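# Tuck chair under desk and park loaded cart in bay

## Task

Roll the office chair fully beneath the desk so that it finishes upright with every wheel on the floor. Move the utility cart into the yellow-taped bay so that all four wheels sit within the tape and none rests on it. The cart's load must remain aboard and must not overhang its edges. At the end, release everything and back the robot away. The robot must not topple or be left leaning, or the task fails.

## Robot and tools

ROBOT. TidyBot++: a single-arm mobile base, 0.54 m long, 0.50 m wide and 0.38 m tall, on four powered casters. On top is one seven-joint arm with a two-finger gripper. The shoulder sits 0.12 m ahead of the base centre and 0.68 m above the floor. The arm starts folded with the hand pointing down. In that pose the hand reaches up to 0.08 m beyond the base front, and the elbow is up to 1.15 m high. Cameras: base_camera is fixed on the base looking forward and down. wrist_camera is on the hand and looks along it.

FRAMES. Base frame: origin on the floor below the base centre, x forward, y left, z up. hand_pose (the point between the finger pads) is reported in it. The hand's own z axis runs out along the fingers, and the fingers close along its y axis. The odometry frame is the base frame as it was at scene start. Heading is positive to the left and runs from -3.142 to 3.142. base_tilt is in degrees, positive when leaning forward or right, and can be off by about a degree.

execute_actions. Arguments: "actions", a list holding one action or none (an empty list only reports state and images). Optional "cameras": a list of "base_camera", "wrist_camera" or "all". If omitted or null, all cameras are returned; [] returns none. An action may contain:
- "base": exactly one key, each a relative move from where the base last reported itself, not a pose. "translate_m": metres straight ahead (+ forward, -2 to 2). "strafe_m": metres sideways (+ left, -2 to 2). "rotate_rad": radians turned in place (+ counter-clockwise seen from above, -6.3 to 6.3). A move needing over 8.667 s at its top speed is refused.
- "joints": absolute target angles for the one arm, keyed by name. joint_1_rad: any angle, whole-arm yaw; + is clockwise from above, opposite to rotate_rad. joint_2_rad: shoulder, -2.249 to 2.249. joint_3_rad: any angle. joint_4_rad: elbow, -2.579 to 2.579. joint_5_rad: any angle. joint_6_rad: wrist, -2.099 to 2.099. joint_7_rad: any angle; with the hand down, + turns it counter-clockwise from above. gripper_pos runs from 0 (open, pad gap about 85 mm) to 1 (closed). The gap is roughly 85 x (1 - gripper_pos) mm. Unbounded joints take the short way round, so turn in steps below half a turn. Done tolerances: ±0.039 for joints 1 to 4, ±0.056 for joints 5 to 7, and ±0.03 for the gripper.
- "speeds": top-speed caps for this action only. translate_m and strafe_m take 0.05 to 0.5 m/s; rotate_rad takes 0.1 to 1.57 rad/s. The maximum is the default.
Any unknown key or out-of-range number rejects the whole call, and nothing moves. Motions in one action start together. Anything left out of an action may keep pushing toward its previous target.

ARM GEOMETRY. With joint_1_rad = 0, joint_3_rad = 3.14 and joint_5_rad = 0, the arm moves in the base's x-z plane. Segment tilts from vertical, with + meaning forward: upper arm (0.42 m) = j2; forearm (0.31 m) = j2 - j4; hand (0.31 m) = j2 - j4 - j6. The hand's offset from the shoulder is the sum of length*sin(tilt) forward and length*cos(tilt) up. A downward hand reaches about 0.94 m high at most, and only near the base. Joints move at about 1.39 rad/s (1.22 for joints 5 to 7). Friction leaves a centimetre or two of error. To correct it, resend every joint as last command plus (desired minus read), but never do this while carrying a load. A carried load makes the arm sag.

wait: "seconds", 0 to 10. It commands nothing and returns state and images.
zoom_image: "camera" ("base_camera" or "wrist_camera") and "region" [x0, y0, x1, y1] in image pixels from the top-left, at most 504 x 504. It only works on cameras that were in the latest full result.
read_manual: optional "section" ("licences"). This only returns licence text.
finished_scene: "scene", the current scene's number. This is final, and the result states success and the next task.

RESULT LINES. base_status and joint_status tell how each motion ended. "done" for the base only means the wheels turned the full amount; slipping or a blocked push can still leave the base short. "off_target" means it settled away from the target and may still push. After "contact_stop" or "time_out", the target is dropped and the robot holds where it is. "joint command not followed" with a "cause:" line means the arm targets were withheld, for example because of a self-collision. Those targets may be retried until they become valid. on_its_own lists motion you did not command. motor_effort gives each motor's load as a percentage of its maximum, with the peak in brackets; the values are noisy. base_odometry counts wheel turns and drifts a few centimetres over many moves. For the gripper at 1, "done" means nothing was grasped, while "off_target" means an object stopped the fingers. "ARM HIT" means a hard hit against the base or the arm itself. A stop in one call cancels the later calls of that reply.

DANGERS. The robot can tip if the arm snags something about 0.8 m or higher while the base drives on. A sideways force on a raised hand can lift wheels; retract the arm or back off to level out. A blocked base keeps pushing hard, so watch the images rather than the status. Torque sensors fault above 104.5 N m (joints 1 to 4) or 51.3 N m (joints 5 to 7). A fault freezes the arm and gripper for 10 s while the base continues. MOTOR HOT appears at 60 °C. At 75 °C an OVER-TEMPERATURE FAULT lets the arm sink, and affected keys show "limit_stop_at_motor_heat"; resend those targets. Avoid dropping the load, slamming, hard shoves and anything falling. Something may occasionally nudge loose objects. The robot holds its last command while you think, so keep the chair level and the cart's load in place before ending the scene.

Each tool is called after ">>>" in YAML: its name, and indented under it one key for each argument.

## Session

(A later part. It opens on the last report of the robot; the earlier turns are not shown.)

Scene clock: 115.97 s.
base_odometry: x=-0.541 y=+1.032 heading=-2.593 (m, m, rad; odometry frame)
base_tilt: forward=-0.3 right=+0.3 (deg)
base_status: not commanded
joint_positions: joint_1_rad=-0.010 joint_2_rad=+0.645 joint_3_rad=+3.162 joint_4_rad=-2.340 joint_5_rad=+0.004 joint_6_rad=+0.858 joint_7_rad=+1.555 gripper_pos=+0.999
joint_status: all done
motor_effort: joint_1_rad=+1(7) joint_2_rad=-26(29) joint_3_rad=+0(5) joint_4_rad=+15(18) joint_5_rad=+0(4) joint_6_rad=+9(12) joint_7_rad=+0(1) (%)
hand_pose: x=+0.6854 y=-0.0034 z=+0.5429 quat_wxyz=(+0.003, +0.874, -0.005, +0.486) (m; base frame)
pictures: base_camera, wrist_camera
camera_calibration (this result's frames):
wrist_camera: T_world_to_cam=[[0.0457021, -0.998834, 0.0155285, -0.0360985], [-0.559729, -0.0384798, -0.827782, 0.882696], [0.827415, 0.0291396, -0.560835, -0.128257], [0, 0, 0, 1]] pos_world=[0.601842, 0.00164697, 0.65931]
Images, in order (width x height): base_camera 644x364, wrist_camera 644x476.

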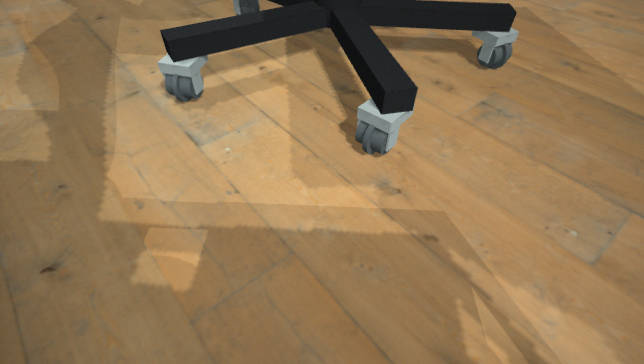

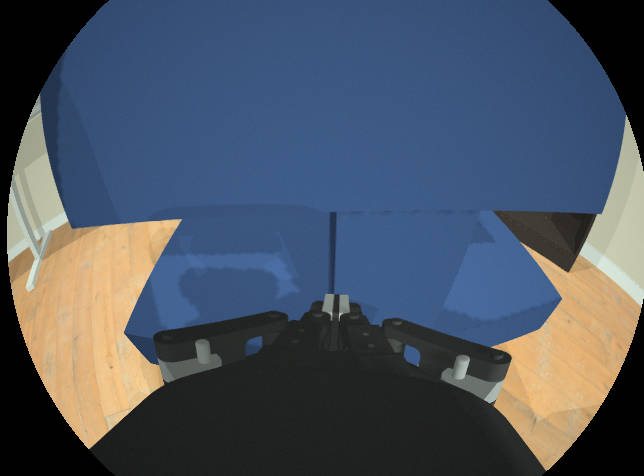

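>>> execute_actions:
  actions:
    - {"base":{"translate_m":-0.32},"joints":{"gripper_pos":0}}
  cameras: []

>>> execute_actions:
  actions:
    - {"joints":{"joint_2_rad":1.38,"joint_4_rad":-1.5,"joint_6_rad":1.35,"joint_7_rad":0}}

Scene clock: 121.87 s.
base_odometry: x=-0.268 y=+1.199 heading=-2.593 (m, m, rad; odometry frame)
base_tilt: forward=-0.3 right=+0.3 (deg)
base_status: done
joint_positions: joint_1_rad=-0.008 joint_2_rad=+0.649 joint_3_rad=+3.164 joint_4_rad=-2.299 joint_5_rad=+0.004 joint_6_rad=+0.860 joint_7_rad=+1.555 gripper_pos=+0.000
joint_status: all done
motor_effort: joint_1_rad=+1(5) joint_2_rad=-28(30) joint_3_rad=-1(2) joint_4_rad=+7(13) joint_5_rad=+0(1) joint_6_rad=+7(9) joint_7_rad=+0(0) (%)
hand_pose: x=+0.7046 y=-0.0051 z=+0.5543 quat_wxyz=(+0.004, +0.864, -0.006, +0.503) (m; base frame)
pictures: none
No camera images: the call's "cameras" was empty. Leave "cameras" out to get every camera's image.

Scene clock: 124.07 s.
base_odometry: x=-0.268 y=+1.199 heading=-2.593 (m, m, rad; odometry frame)
base_tilt: forward=-0.3 right=+0.3 (deg)
base_status: not commanded
joint_positions: joint_1_rad=-0.008 joint_2_rad=+1.377 joint_3_rad=+3.164 joint_4_rad=-1.518 joint_5_rad=+0.004 joint_6_rad=+1.305 joint_7_rad=+0.016 gripper_pos=+0.000
joint_status: all done
motor_effort: joint_1_rad=+1(1) joint_2_rad=-42(43) joint_3_rad=-1(1) joint_4_rad=+9(9) joint_5_rad=+0(0) joint_6_rad=+9(9) joint_7_rad=+0(0) (%)
hand_pose: x=+0.9201 y=+0.0006 z=+0.4520 quat_wxyz=(-0.487, +0.516, -0.493, +0.503) (m; base frame)
pictures: base_camera, wrist_camera
camera_calibration (this result's frames):
wrist_camera: T_world_to_cam=[[0.0220078, -0.0830794, -0.9963, 0.437204], [-0.0463927, 0.995383, -0.0840277, 0.129842], [0.998681, 0.0480703, 0.0180519, -0.792805], [0, 0, 0, 1]] pos_world=[0.788161, -0.0548093, 0.460808]
Images, in order (width x height): base_camera 644x364, wrist_camera 644x476.

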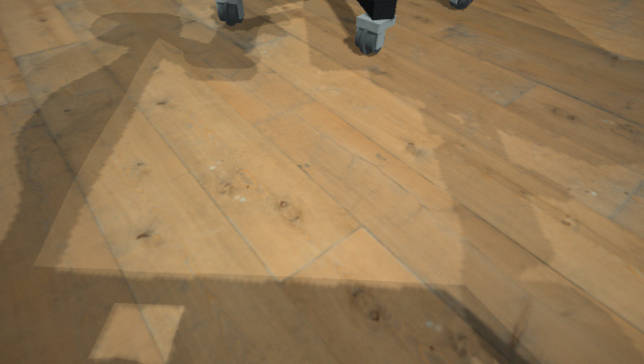

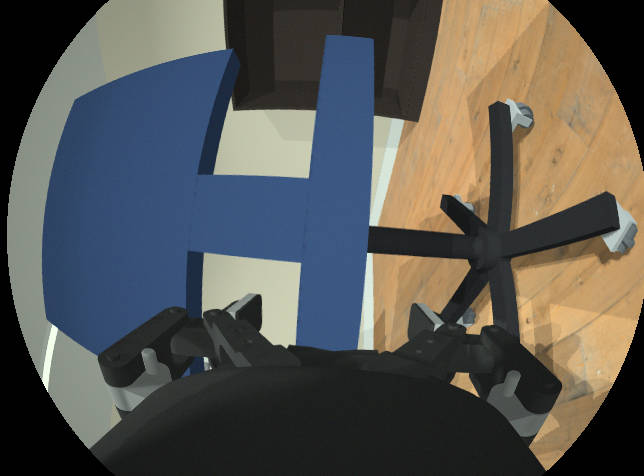

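>>> execute_actions:
  actions:
    - {"base":{"translate_m":0.16},"speeds":{"translate_m":0.15}}
  cameras: ["wrist_camera"]

>>> execute_actions:
  actions:
    - {"joints":{"gripper_pos":1}}
  cameras: []

>>> execute_actions:
  actions:
    - {"base":{"rotate_rad":0.4},"speeds":{"rotate_rad":0.15}}

Scene clock: 128.50 s.
base_odometry: x=-0.405 y=+1.116 heading=-2.593 (m, m, rad; odometry frame)
base_tilt: forward=-0.2 right=+0.3 (deg)
base_status: done
joint_positions: joint_1_rad=-0.013 joint_2_rad=+1.382 joint_3_rad=+3.164 joint_4_rad=-1.521 joint_5_rad=+0.008 joint_6_rad=+1.325 joint_7_rad=+0.016 gripper_pos=+0.000
joint_status: not commanded
motor_effort: joint_1_rad=+3(10) joint_2_rad=-45(49) joint_3_rad=+0(3) joint_4_rad=+13(19) joint_5_rad=-1(7) joint_6_rad=+8(10) joint_7_rad=+0(1) (%)
hand_pose: x=+0.9180 y=+0.0058 z=+0.4530 quat_wxyz=(-0.492, +0.516, -0.487, +0.504) (m; base frame)
pictures: wrist_camera
camera_calibration (this result's frames):
wrist_camera: T_world_to_cam=[[0.034852, -0.0834603, -0.995901, 0.426668], [-0.0546737, 0.994855, -0.085286, 0.132821], [0.997896, 0.057422, 0.0301096, -0.795768], [0, 0, 0, 1]] pos_world=[0.786485, -0.0508334, 0.460207]
Images, in order (width x height): wrist_camera 644x476.

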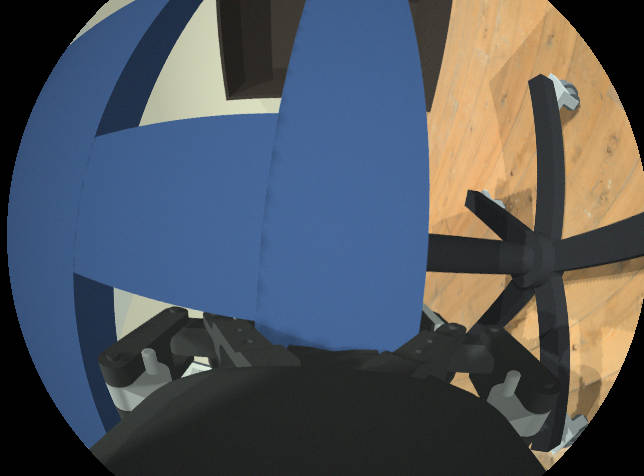

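Scene clock: 129.60 s.
base_odometry: x=-0.404 y=+1.116 heading=-2.593 (m, m, rad; odometry frame)
base_tilt: forward=-0.2 right=+0.3 (deg)
base_status: not commanded
joint_positions: joint_1_rad=-0.015 joint_2_rad=+1.387 joint_3_rad=+3.164 joint_4_rad=-1.524 joint_5_rad=+0.008 joint_6_rad=+1.343 joint_7_rad=+0.013 gripper_pos=+0.331
joint_status: gripper_pos off_target (ended at +0.331, target +1.000)
motor_effort: joint_1_rad=+4(8) joint_2_rad=-44(48) joint_3_rad=+1(3) joint_4_rad=+14(19) joint_5_rad=-2(5) joint_6_rad=+10(13) joint_7_rad=+1(2) (%)
hand_pose: x=+0.9158 y=+0.0077 z=+0.4533 quat_wxyz=(-0.496, +0.513, -0.485, +0.505) (m; base frame)
pictures: none
No camera images: the call's "cameras" was empty. Leave "cameras" out to get every camera's image.

Scene clock: 135.13 s.
base_odometry: x=-0.405 y=+1.116 heading=-2.205 (m, m, rad; odometry frame)
base_tilt: forward=-0.2 right=+0.3 (deg)
base_status: rotate_rad time_out (by the wheels' count: +0.388 of +0.400)
joint_positions: joint_1_rad=+0.110 joint_2_rad=+1.392 joint_3_rad=+3.215 joint_4_rad=-1.521 joint_5_rad=-0.133 joint_6_rad=+1.343 joint_7_rad=-0.005 gripper_pos=+0.340
joint_status: not commanded
motor_effort: joint_1_rad=-20(31) joint_2_rad=-45(48) joint_3_rad=-7(10) joint_4_rad=+11(14) joint_5_rad=+18(24) joint_6_rad=+8(14) joint_7_rad=+3(4) (%)
hand_pose: x=+0.9006 y=-0.1525 z=+0.4531 quat_wxyz=(-0.425, +0.441, -0.548, +0.569) (m; base frame)
pictures: base_camera, wrist_camera
camera_calibration (this result's frames):
wrist_camera: T_world_to_cam=[[0.0275002, -0.0899362, -0.995568, 0.419694], [0.212592, 0.973687, -0.0820872, 0.0439762], [0.976754, -0.209392, 0.0458963, -0.798137], [0, 0, 0, 1]] pos_world=[0.758693, -0.172197, 0.458075]
Images, in order (width x height): base_camera 644x364, wrist_camera 644x476.

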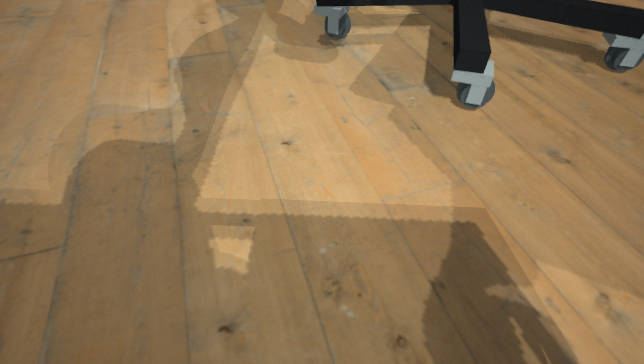

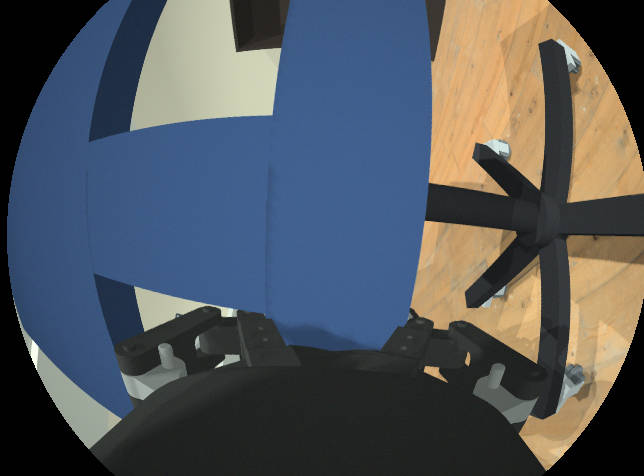

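>>> execute_actions:
  actions:
    - {"base":{"rotate_rad":0.75},"speeds":{"rotate_rad":0.2}}

Scene clock: 146.00 s.
base_odometry: x=-0.405 y=+1.116 heading=-1.465 (m, m, rad; odometry frame)
base_tilt: forward=-0.3 right=+0.3 (deg)
base_status: rotate_rad time_out (by the wheels' count: +0.739 of +0.750)
joint_positions: joint_1_rad=+0.095 joint_2_rad=+1.394 joint_3_rad=+3.217 joint_4_rad=-1.517 joint_5_rad=-0.112 joint_6_rad=+1.343 joint_7_rad=-0.012 gripper_pos=+0.340
joint_status: not commanded
motor_effort: joint_1_rad=-18(36) joint_2_rad=-44(48) joint_3_rad=-7(12) joint_4_rad=+10(12) joint_5_rad=+15(27) joint_6_rad=+6(16) joint_7_rad=+0(5) (%)
hand_pose: x=+0.9049 y=-0.1353 z=+0.4531 quat_wxyz=(-0.435, +0.451, -0.540, +0.562) (m; base frame)
pictures: base_camera, wrist_camera
camera_calibration (this result's frames):
wrist_camera: T_world_to_cam=[[0.0317491, -0.0897549, -0.995458, 0.417162], [0.178232, 0.980505, -0.0827223, 0.0586423], [0.983476, -0.174796, 0.0471273, -0.800639], [0, 0, 0, 1]] pos_world=[0.763713, -0.160005, 0.45785]
Images, in order (width x height): base_camera 644x364, wrist_camera 644x476.

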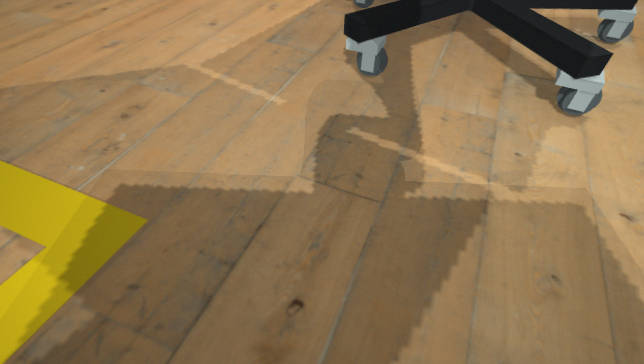

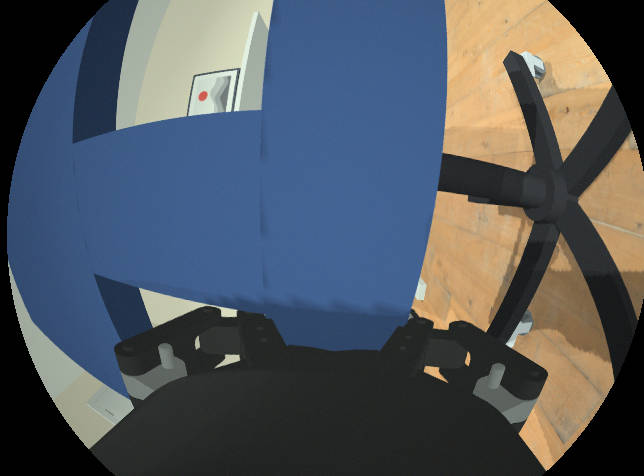

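>>> execute_actions:
  actions:
    - {"base":{"rotate_rad":-0.38},"speeds":{"rotate_rad":0.3}}

>>> execute_actions:
  actions:
    - {"base":{"translate_m":0.5},"speeds":{"translate_m":0.2}}

Scene clock: 149.53 s.
base_odometry: x=-0.405 y=+1.116 heading=-1.844 (m, m, rad; odometry frame)
base_tilt: forward=-0.2 right=+0.2 (deg)
base_status: done
joint_positions: joint_1_rad=-0.085 joint_2_rad=+1.394 joint_3_rad=+3.146 joint_4_rad=-1.512 joint_5_rad=+0.089 joint_6_rad=+1.346 joint_7_rad=+0.002 gripper_pos=+0.342
joint_status: not commanded
motor_effort: joint_1_rad=+16(24) joint_2_rad=-46(48) joint_3_rad=+5(7) joint_4_rad=+10(12) joint_5_rad=-12(17) joint_6_rad=+7(8) joint_7_rad=-1(3) (%)
hand_pose: x=+0.9117 y=+0.0942 z=+0.4534 quat_wxyz=(-0.537, +0.544, -0.446, +0.465) (m; base frame)
pictures: base_camera, wrist_camera
camera_calibration (this result's frames):
wrist_camera: T_world_to_cam=[[0.0617402, -0.0614559, -0.996198, 0.408203], [-0.205947, 0.975839, -0.0729637, 0.178662], [0.976614, 0.209669, 0.0475918, -0.797422], [0, 0, 0, 1]] pos_world=[0.790365, 0.017936, 0.457638]
Images, in order (width x height): base_camera 644x364, wrist_camera 644x476.

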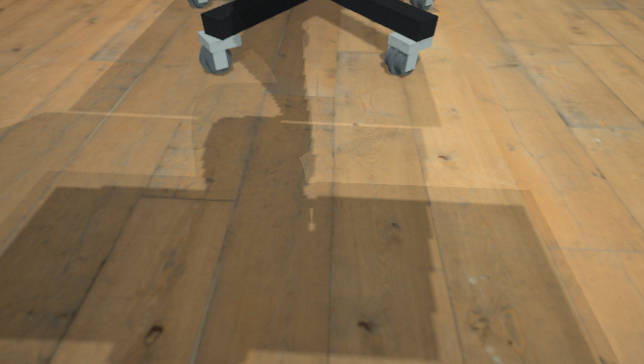

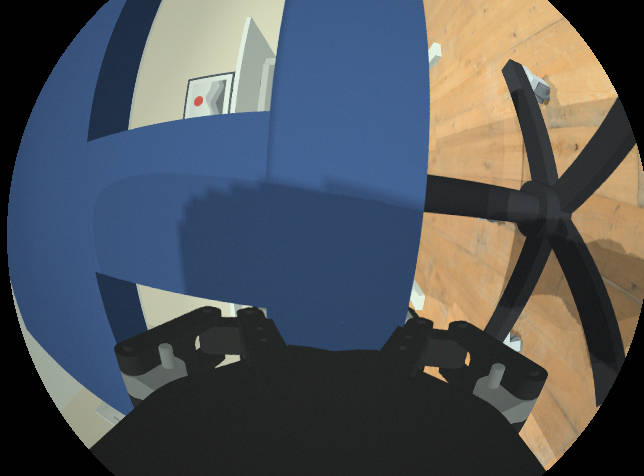

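Scene clock: 152.77 s.
base_odometry: x=-0.540 y=+0.635 heading=-1.845 (m, m, rad; odometry frame)
base_tilt: forward=-0.2 right=+0.3 (deg)
base_status: done
joint_positions: joint_1_rad=+0.018 joint_2_rad=+1.393 joint_3_rad=+3.167 joint_4_rad=-1.530 joint_5_rad=-0.017 joint_6_rad=+1.366 joint_7_rad=+0.004 gripper_pos=+0.342
joint_status: not commanded
motor_effort: joint_1_rad=-6(23) joint_2_rad=-45(48) joint_3_rad=-2(7) joint_4_rad=+12(18) joint_5_rad=+6(15) joint_6_rad=+12(13) joint_7_rad=+2(4) (%)
hand_pose: x=+0.9122 y=-0.0277 z=+0.4534 quat_wxyz=(-0.487, +0.493, -0.500, +0.519) (m; base frame)
pictures: base_camera, wrist_camera
camera_calibration (this result's frames):
wrist_camera: T_world_to_cam=[[0.0514701, -0.0707844, -0.996163, 0.409833], [0.0026793, 0.997491, -0.0707403, 0.107], [0.998671, 0.000971998, 0.0515306, -0.8001], [0, 0, 0, 1]] pos_world=[0.777656, -0.0769442, 0.457059]
Images, in order (width x height): base_camera 644x364, wrist_camera 644x476.

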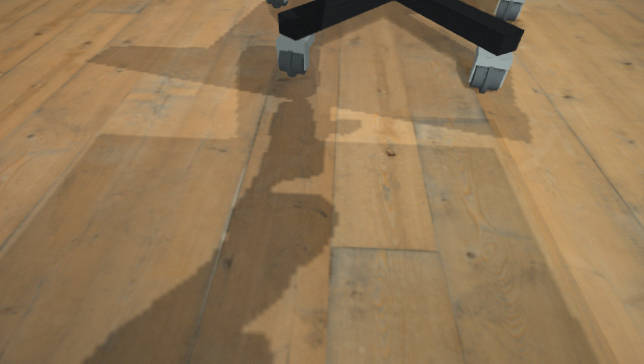

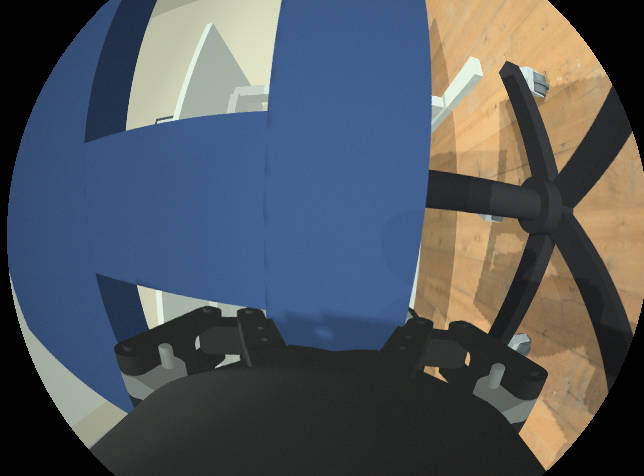

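>>> execute_actions:
  actions:
    - {"base":{"strafe_m":-0.24},"speeds":{"strafe_m":0.2}}

>>> execute_actions:
  actions:
    - {"base":{"translate_m":0.35},"speeds":{"translate_m":0.2}}

Scene clock: 156.90 s.
base_odometry: x=-0.771 y=+0.699 heading=-1.845 (m, m, rad; odometry frame)
base_tilt: forward=-0.3 right=+0.3 (deg)
base_status: done
joint_positions: joint_1_rad=-0.091 joint_2_rad=+1.393 joint_3_rad=+3.141 joint_4_rad=-1.531 joint_5_rad=+0.094 joint_6_rad=+1.366 joint_7_rad=+0.004 gripper_pos=+0.342
joint_status: not commanded
motor_effort: joint_1_rad=+17(24) joint_2_rad=-45(47) joint_3_rad=+4(8) joint_4_rad=+11(17) joint_5_rad=-13(18) joint_6_rad=+6(12) joint_7_rad=-1(3) (%)
hand_pose: x=+0.9049 y=+0.1022 z=+0.4531 quat_wxyz=(-0.542, +0.546, -0.443, +0.461) (m; base frame)
pictures: base_camera, wrist_camera
camera_calibration (this result's frames):
wrist_camera: T_world_to_cam=[[0.0631393, -0.0562707, -0.996417, 0.407094], [-0.217808, 0.973565, -0.0687818, 0.178565], [0.973947, 0.221371, 0.0492139, -0.791954], [0, 0, 0, 1]] pos_world=[0.784511, 0.0243785, 0.456892]
Images, in order (width x height): base_camera 644x364, wrist_camera 644x476.

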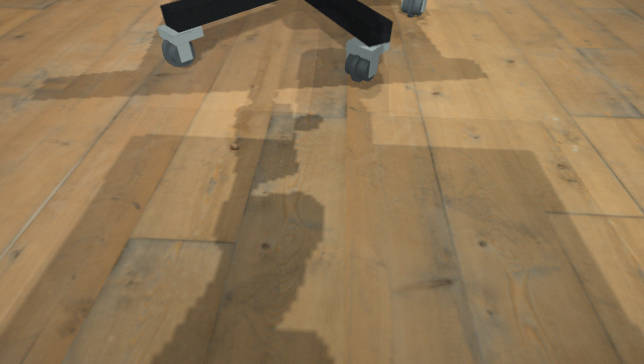

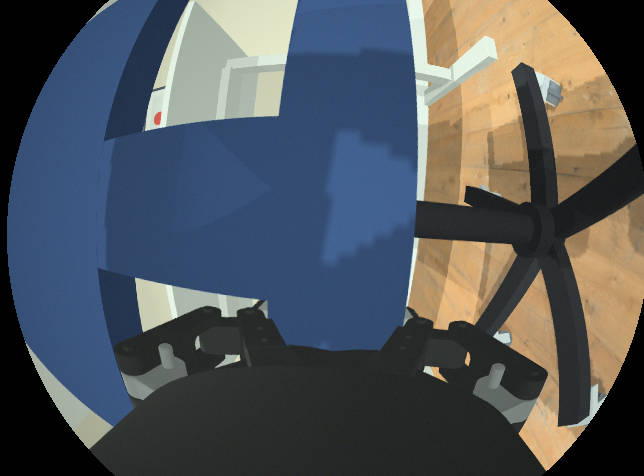

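Scene clock: 159.37 s.
base_odometry: x=-0.866 y=+0.362 heading=-1.845 (m, m, rad; odometry frame)
base_tilt: forward=-0.2 right=+0.3 (deg)
base_status: done
joint_positions: joint_1_rad=-0.012 joint_2_rad=+1.395 joint_3_rad=+3.156 joint_4_rad=-1.527 joint_5_rad=+0.019 joint_6_rad=+1.367 joint_7_rad=+0.004 gripper_pos=+0.342
joint_status: not commanded
motor_effort: joint_1_rad=+0(17) joint_2_rad=-45(50) joint_3_rad=+0(5) joint_4_rad=+13(17) joint_5_rad=+1(14) joint_6_rad=+12(14) joint_7_rad=+2(3) (%)
hand_pose: x=+0.9130 y=+0.0114 z=+0.4535 quat_wxyz=(-0.506, +0.508, -0.483, +0.502) (m; base frame)
pictures: base_camera, wrist_camera
camera_calibration (this result's frames):
wrist_camera: T_world_to_cam=[[0.0578349, -0.0642064, -0.996259, 0.406738], [-0.0647882, 0.995585, -0.067924, 0.128368], [0.996222, 0.0684742, 0.0534198, -0.800305], [0, 0, 0, 1]] pos_world=[0.782074, -0.0468853, 0.456688]
Images, in order (width x height): base_camera 644x364, wrist_camera 644x476.

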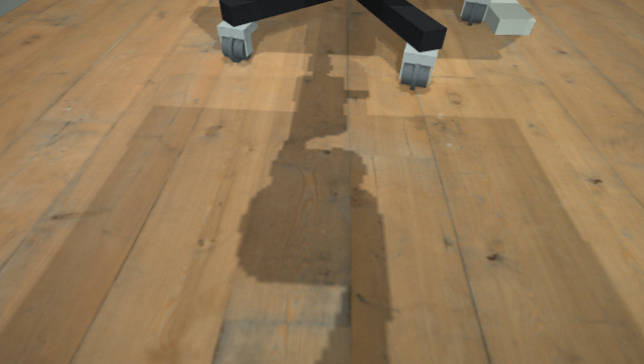

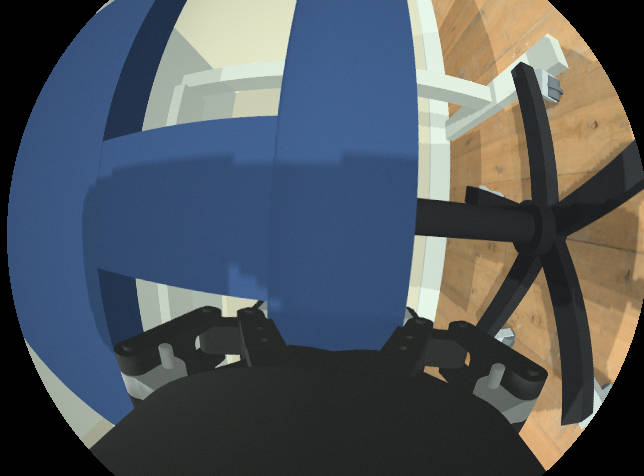

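>>> execute_actions:
  actions:
    - {"base":{"rotate_rad":0.5},"speeds":{"rotate_rad":0.3}}
  cameras: ["base_camera"]

>>> execute_actions:
  actions:
    - {"base":{"rotate_rad":-0.3},"speeds":{"rotate_rad":0.3}}
  cameras: ["base_camera"]

>>> execute_actions:
  actions:
    - {"base":{"translate_m":0.2},"speeds":{"translate_m":0.1}}

Scene clock: 166.07 s.
base_odometry: x=-0.866 y=+0.362 heading=-1.355 (m, m, rad; odometry frame)
base_tilt: forward=-0.2 right=+0.3 (deg)
base_status: rotate_rad time_out (by the wheels' count: +0.490 of +0.500)
joint_positions: joint_1_rad=+0.089 joint_2_rad=+1.396 joint_3_rad=+3.213 joint_4_rad=-1.513 joint_5_rad=-0.112 joint_6_rad=+1.346 joint_7_rad=-0.013 gripper_pos=+0.343
joint_status: not commanded
motor_effort: joint_1_rad=-17(33) joint_2_rad=-44(49) joint_3_rad=-6(12) joint_4_rad=+11(13) joint_5_rad=+15(26) joint_6_rad=+5(16) joint_7_rad=+1(6) (%)
hand_pose: x=+0.9064 y=-0.1289 z=+0.4531 quat_wxyz=(-0.439, +0.451, -0.539, +0.560) (m; base frame)
pictures: base_camera
Images, in order (width x height): base_camera 644x364.

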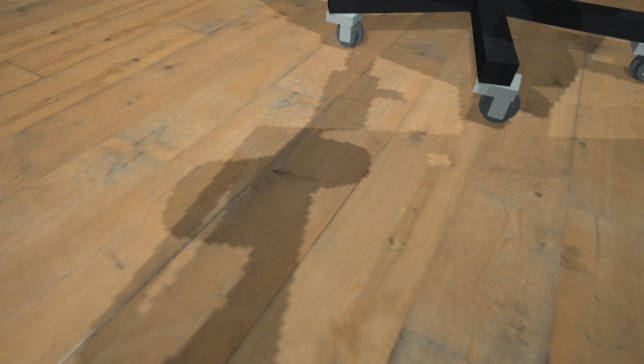

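not run: a stop came earlier in this reply.

not run: a stop came earlier in this reply.

>>> execute_actions:
  actions:
    - {"base":{"rotate_rad":-0.14}}
  cameras: []

>>> execute_actions:
  actions:
    - {"joints":{"gripper_pos":0}}
  cameras: []

>>> execute_actions:
  actions:
    - {"base":{"translate_m":-0.15}}
  cameras: []

>>> execute_actions:
  actions:
    - {"base":{"rotate_rad":-0.35},"joints":{"joint_2_rad":0.65,"joint_4_rad":-2.3,"joint_6_rad":1.2,"joint_7_rad":1.57,"joint_5_rad":0,"joint_3_rad":3.14}}
  cameras: []

>>> execute_actions:
  actions:
    - {"base":{"strafe_m":0.22}}

Scene clock: 171.37 s.
base_odometry: x=-0.866 y=+0.362 heading=-1.494 (m, m, rad; odometry frame)
base_tilt: forward=-0.2 right=+0.3 (deg)
base_status: done
joint_positions: joint_1_rad=+0.004 joint_2_rad=+1.396 joint_3_rad=+3.184 joint_4_rad=-1.510 joint_5_rad=-0.012 joint_6_rad=+1.348 joint_7_rad=-0.007 gripper_pos=+0.343
joint_status: not commanded
motor_effort: joint_1_rad=+1(11) joint_2_rad=-45(47) joint_3_rad=-1(4) joint_4_rad=+9(12) joint_5_rad=+0(12) joint_6_rad=+7(7) joint_7_rad=+0(2) (%)
hand_pose: x=+0.9180 y=-0.0208 z=+0.4533 quat_wxyz=(-0.490, +0.499, -0.494, +0.517) (m; base frame)
pictures: none
No camera images: the call's "cameras" was empty. Leave "cameras" out to get every camera's image.

Scene clock: 172.47 s.
base_odometry: x=-0.866 y=+0.362 heading=-1.494 (m, m, rad; odometry frame)
base_tilt: forward=-0.2 right=+0.3 (deg)
base_status: not commanded
joint_positions: joint_1_rad=+0.004 joint_2_rad=+1.388 joint_3_rad=+3.184 joint_4_rad=-1.509 joint_5_rad=-0.012 joint_6_rad=+1.348 joint_7_rad=-0.007 gripper_pos=+0.000
joint_status: all done
motor_effort: joint_1_rad=+1(3) joint_2_rad=-42(45) joint_3_rad=+0(1) joint_4_rad=+9(10) joint_5_rad=+0(1) joint_6_rad=+9(9) joint_7_rad=+0(0) (%)
hand_pose: x=+0.9200 y=-0.0207 z=+0.4599 quat_wxyz=(-0.492, +0.497, -0.492, +0.519) (m; base frame)
pictures: none
No camera images: the call's "cameras" was empty. Leave "cameras" out to get every camera's image.

Scene clock: 173.93 s.
base_odometry: x=-0.878 y=+0.512 heading=-1.493 (m, m, rad; odometry frame)
base_tilt: forward=-0.3 right=+0.3 (deg)
base_status: done
joint_positions: joint_1_rad=+0.004 joint_2_rad=+1.387 joint_3_rad=+3.184 joint_4_rad=-1.508 joint_5_rad=-0.012 joint_6_rad=+1.348 joint_7_rad=-0.007 gripper_pos=+0.000
joint_status: not commanded
motor_effort: joint_1_rad=+1(3) joint_2_rad=-42(45) joint_3_rad=+0(0) joint_4_rad=+9(10) joint_5_rad=+0(0) joint_6_rad=+8(10) joint_7_rad=+0(0) (%)
hand_pose: x=+0.9205 y=-0.0205 z=+0.4612 quat_wxyz=(-0.492, +0.496, -0.491, +0.519) (m; base frame)
pictures: none
No camera images: the call's "cameras" was empty. Leave "cameras" out to get every camera's image.

Scene clock: 176.13 s.
base_odometry: x=-0.878 y=+0.512 heading=-1.842 (m, m, rad; odometry frame)
base_tilt: forward=-0.3 right=+0.3 (deg)
base_status: done
joint_positions: joint_1_rad=+0.003 joint_2_rad=+0.656 joint_3_rad=+3.154 joint_4_rad=-2.285 joint_5_rad=-0.012 joint_6_rad=+1.245 joint_7_rad=+1.554 gripper_pos=+0.000
joint_status: all done
motor_effort: joint_1_rad=+1(7) joint_2_rad=-29(43) joint_3_rad=-1(5) joint_4_rad=+8(9) joint_5_rad=+0(2) joint_6_rad=+9(9) joint_7_rad=+0(0) (%)
hand_pose: x=+0.7471 y=-0.0105 z=+0.6682 quat_wxyz=(+0.005, +0.750, -0.014, +0.662) (m; base frame)
pictures: none
No camera images: the call's "cameras" was empty. Leave "cameras" out to get every camera's image.

Scene clock: 177.83 s.
base_odometry: x=-0.666 y=+0.453 heading=-1.843 (m, m, rad; odometry frame)
base_tilt: forward=-0.3 right=+0.3 (deg)
base_status: done
joint_positions: joint_1_rad=-0.003 joint_2_rad=+0.656 joint_3_rad=+3.147 joint_4_rad=-2.285 joint_5_rad=-0.012 joint_6_rad=+1.245 joint_7_rad=+1.554 gripper_pos=+0.000
joint_status: not commanded
motor_effort: joint_1_rad=+1(2) joint_2_rad=-29(29) joint_3_rad=-1(2) joint_4_rad=+8(8) joint_5_rad=+0(1) joint_6_rad=+8(8) joint_7_rad=+0(0) (%)
hand_pose: x=+0.7471 y=-0.0027 z=+0.6682 quat_wxyz=(-0.001, +0.750, -0.011, +0.661) (m; base frame)
pictures: base_camera, wrist_camera
camera_calibration (this result's frames):
wrist_camera: T_world_to_cam=[[0.0310172, -0.999268, 0.0223876, -0.0337622], [-0.162511, -0.0271421, -0.986333, 0.830182], [0.986219, 0.0269551, -0.163234, -0.493396], [0, 0, 0, 1]] pos_world=[0.622558, 0.00209499, 0.739053]
Images, in order (width x height): base_camera 644x364, wrist_camera 644x476.

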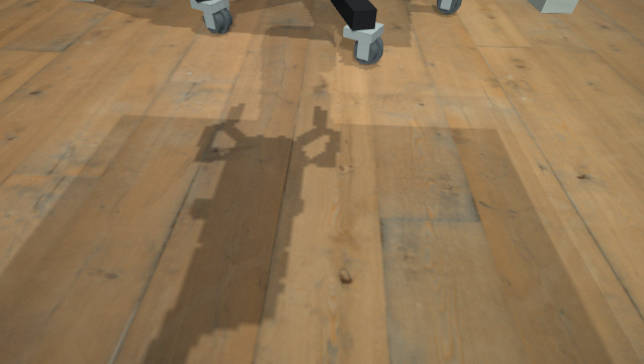

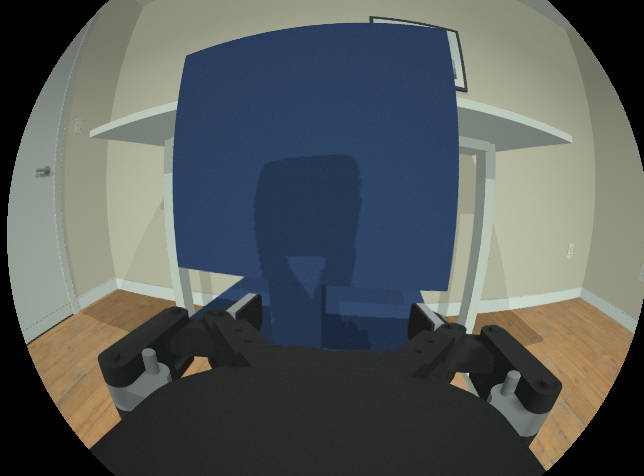

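>>> execute_actions:
  actions:
    - {"base":{"translate_m":0.38},"speeds":{"translate_m":0.12}}

>>> execute_actions:
  actions:
    - {"base":{"translate_m":0.06},"speeds":{"translate_m":0.06}}

Scene clock: 182.87 s.
base_odometry: x=-0.768 y=+0.087 heading=-1.843 (m, m, rad; odometry frame)
base_tilt: forward=-0.3 right=+0.3 (deg)
base_status: done
joint_positions: joint_1_rad=+0.007 joint_2_rad=+0.645 joint_3_rad=+3.146 joint_4_rad=-2.325 joint_5_rad=-0.010 joint_6_rad=+1.239 joint_7_rad=+1.554 gripper_pos=+0.000
joint_status: not commanded
motor_effort: joint_1_rad=+2(6) joint_2_rad=-28(30) joint_3_rad=+0(6) joint_4_rad=+12(21) joint_5_rad=-1(7) joint_6_rad=+9(10) joint_7_rad=+0(0) (%)
hand_pose: x=+0.7329 y=-0.0082 z=+0.6583 quat_wxyz=(+0.002, +0.761, -0.014, +0.648) (m; base frame)
pictures: base_camera, wrist_camera
camera_calibration (this result's frames):
wrist_camera: T_world_to_cam=[[0.0232681, -0.999505, 0.0211589, -0.0321684], [-0.197527, -0.0253437, -0.97997, 0.839479], [0.980021, 0.0186226, -0.198019, -0.453509], [0, 0, 0, 1]] pos_world=[0.611017, -0.00243146, 0.733542]
Images, in order (width x height): base_camera 644x364, wrist_camera 644x476.

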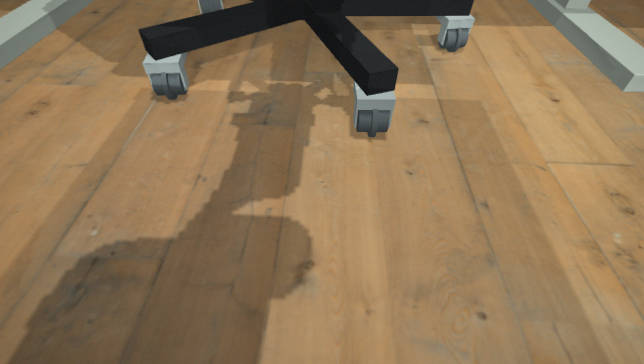

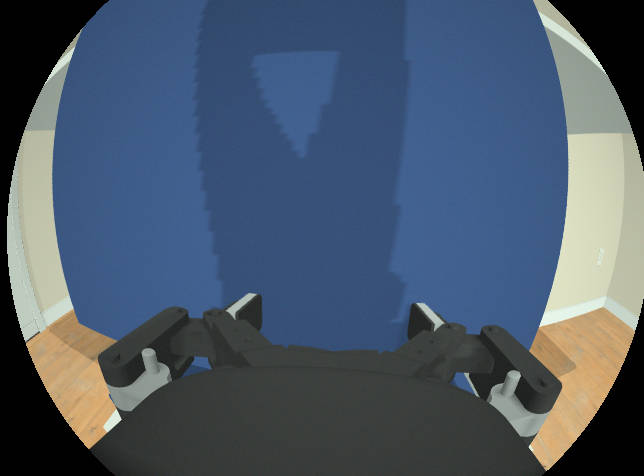

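Scene clock: 184.40 s.
base_odometry: x=-0.784 y=+0.030 heading=-1.843 (m, m, rad; odometry frame)
base_tilt: forward=-0.3 right=+0.3 (deg)
base_status: done
joint_positions: joint_1_rad=+0.006 joint_2_rad=+0.565 joint_3_rad=+3.145 joint_4_rad=-2.464 joint_5_rad=-0.006 joint_6_rad=+1.238 joint_7_rad=+1.554 gripper_pos=+0.000
joint_status: not commanded
motor_effort: joint_1_rad=+0(3) joint_2_rad=-9(28) joint_3_rad=+0(2) joint_4_rad=+36(39) joint_5_rad=-2(3) joint_6_rad=+3(10) joint_7_rad=+1(1) (%)
hand_pose: x=+0.6832 y=-0.0054 z=+0.6565 quat_wxyz=(+0.000, +0.781, -0.012, +0.625) (m; base frame)
pictures: base_camera, wrist_camera
camera_calibration (this result's frames):
wrist_camera: T_world_to_cam=[[0.0303872, -0.99937, 0.0183411, -0.0311533], [-0.255845, -0.0255149, -0.966381, 0.858858], [0.96624, 0.0246732, -0.256459, -0.357414], [0, 0, 0, 1]] pos_world=[0.566029, -0.000401383, 0.738893]
Images, in order (width x height): base_camera 644x364, wrist_camera 644x476.

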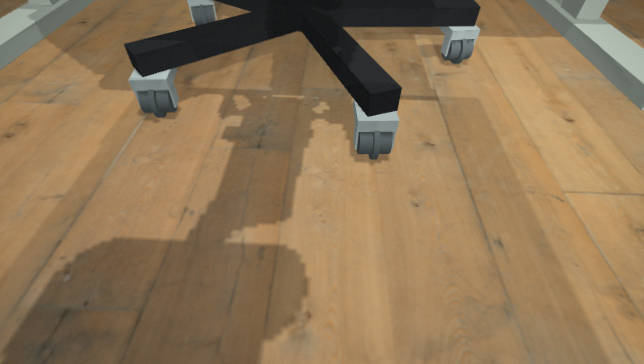

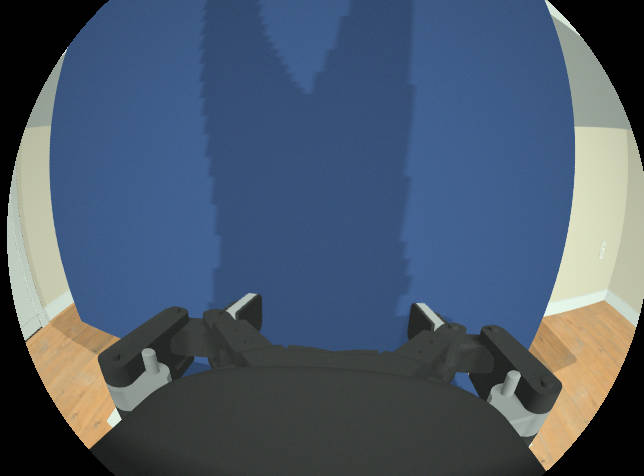

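Seated. Back off and inspect the cart wheels.

>>> execute_actions:
  actions:
    - {"base":{"translate_m":-0.45}}
  cameras: ["wrist_camera"]

>>> execute_actions:
  actions:
    - {"joints":{"joint_1_rad":-2.1,"joint_2_rad":1.7,"joint_4_rad":-1.2,"joint_6_rad":1.2}}
  cameras: ["wrist_camera"]

Scene clock: 188.97 s.
base_odometry: x=-0.662 y=+0.463 heading=-1.843 (m, m, rad; odometry frame)
base_tilt: forward=-0.3 right=+0.3 (deg)
base_status: done
joint_positions: joint_1_rad=+0.004 joint_2_rad=+0.653 joint_3_rad=+3.144 joint_4_rad=-2.295 joint_5_rad=-0.006 joint_6_rad=+1.238 joint_7_rad=+1.554 gripper_pos=+0.000
joint_status: not commanded
motor_effort: joint_1_rad=+1(2) joint_2_rad=-29(31) joint_3_rad=-1(3) joint_4_rad=+8(34) joint_5_rad=+0(2) joint_6_rad=+9(9) joint_7_rad=+0(1) (%)
hand_pose: x=+0.7433 y=-0.0043 z=+0.6640 quat_wxyz=(-0.002, +0.755, -0.011, +0.656) (m; base frame)
pictures: wrist_camera
camera_calibration (this result's frames):
wrist_camera: T_world_to_cam=[[0.0315197, -0.999277, 0.0212761, -0.0348156], [-0.176894, -0.0265278, -0.983872, 0.834472], [0.983725, 0.0272478, -0.177602, -0.478873], [0, 0, 0, 1]] pos_world=[0.61979, 0.000394551, 0.736706]
Images, in order (width x height): wrist_camera 644x476.

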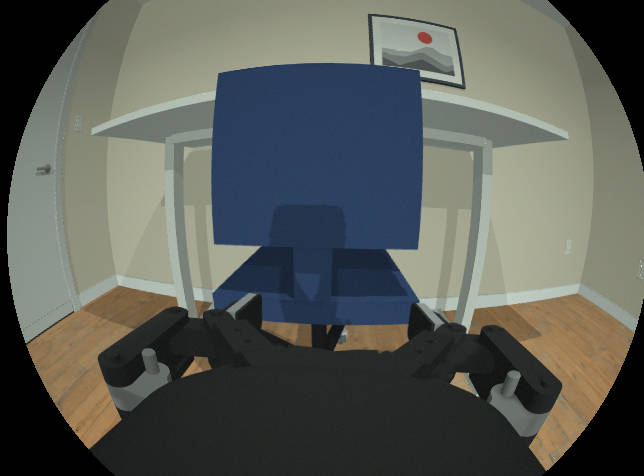

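Scene clock: 192.17 s.
base_odometry: x=-0.662 y=+0.463 heading=-1.843 (m, m, rad; odometry frame)
base_tilt: forward=-0.3 right=+0.2 (deg)
base_status: not commanded
joint_positions: joint_1_rad=-2.097 joint_2_rad=+1.691 joint_3_rad=+3.144 joint_4_rad=-1.218 joint_5_rad=-0.006 joint_6_rad=+1.238 joint_7_rad=+1.554 gripper_pos=+0.000
joint_status: all done
motor_effort: joint_1_rad=+1(3) joint_2_rad=-42(43) joint_3_rad=-1(3) joint_4_rad=+9(9) joint_5_rad=+0(1) joint_6_rad=+8(9) joint_7_rad=+0(0) (%)
hand_pose: x=-0.2821 y=+0.6922 z=+0.2944 quat_wxyz=(-0.583, +0.377, +0.639, +0.331) (m; base frame)
pictures: wrist_camera
camera_calibration (this result's frames):
wrist_camera: T_world_to_cam=[[0.845056, 0.534155, 0.0236325, -0.131283], [0.0938166, -0.104618, -0.990078, 0.440134], [-0.526383, 0.838888, -0.138521, -0.554113], [0, 0, 0, 1]] pos_world=[-0.222025, 0.58101, 0.362113]
Images, in order (width x height): wrist_camera 644x476.

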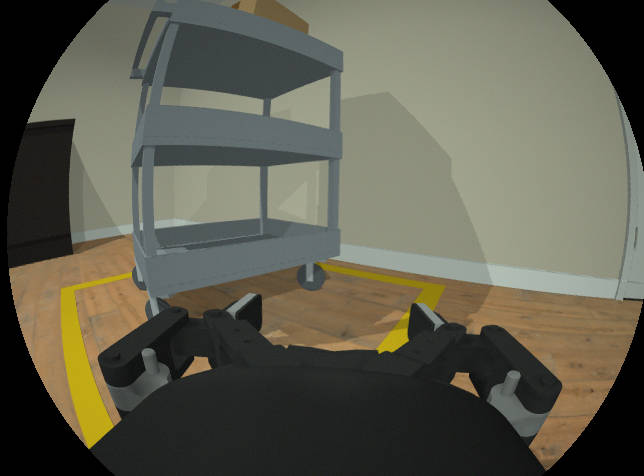

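>>> finished_scene:
  scene: 1

The scene is finished: the task was done.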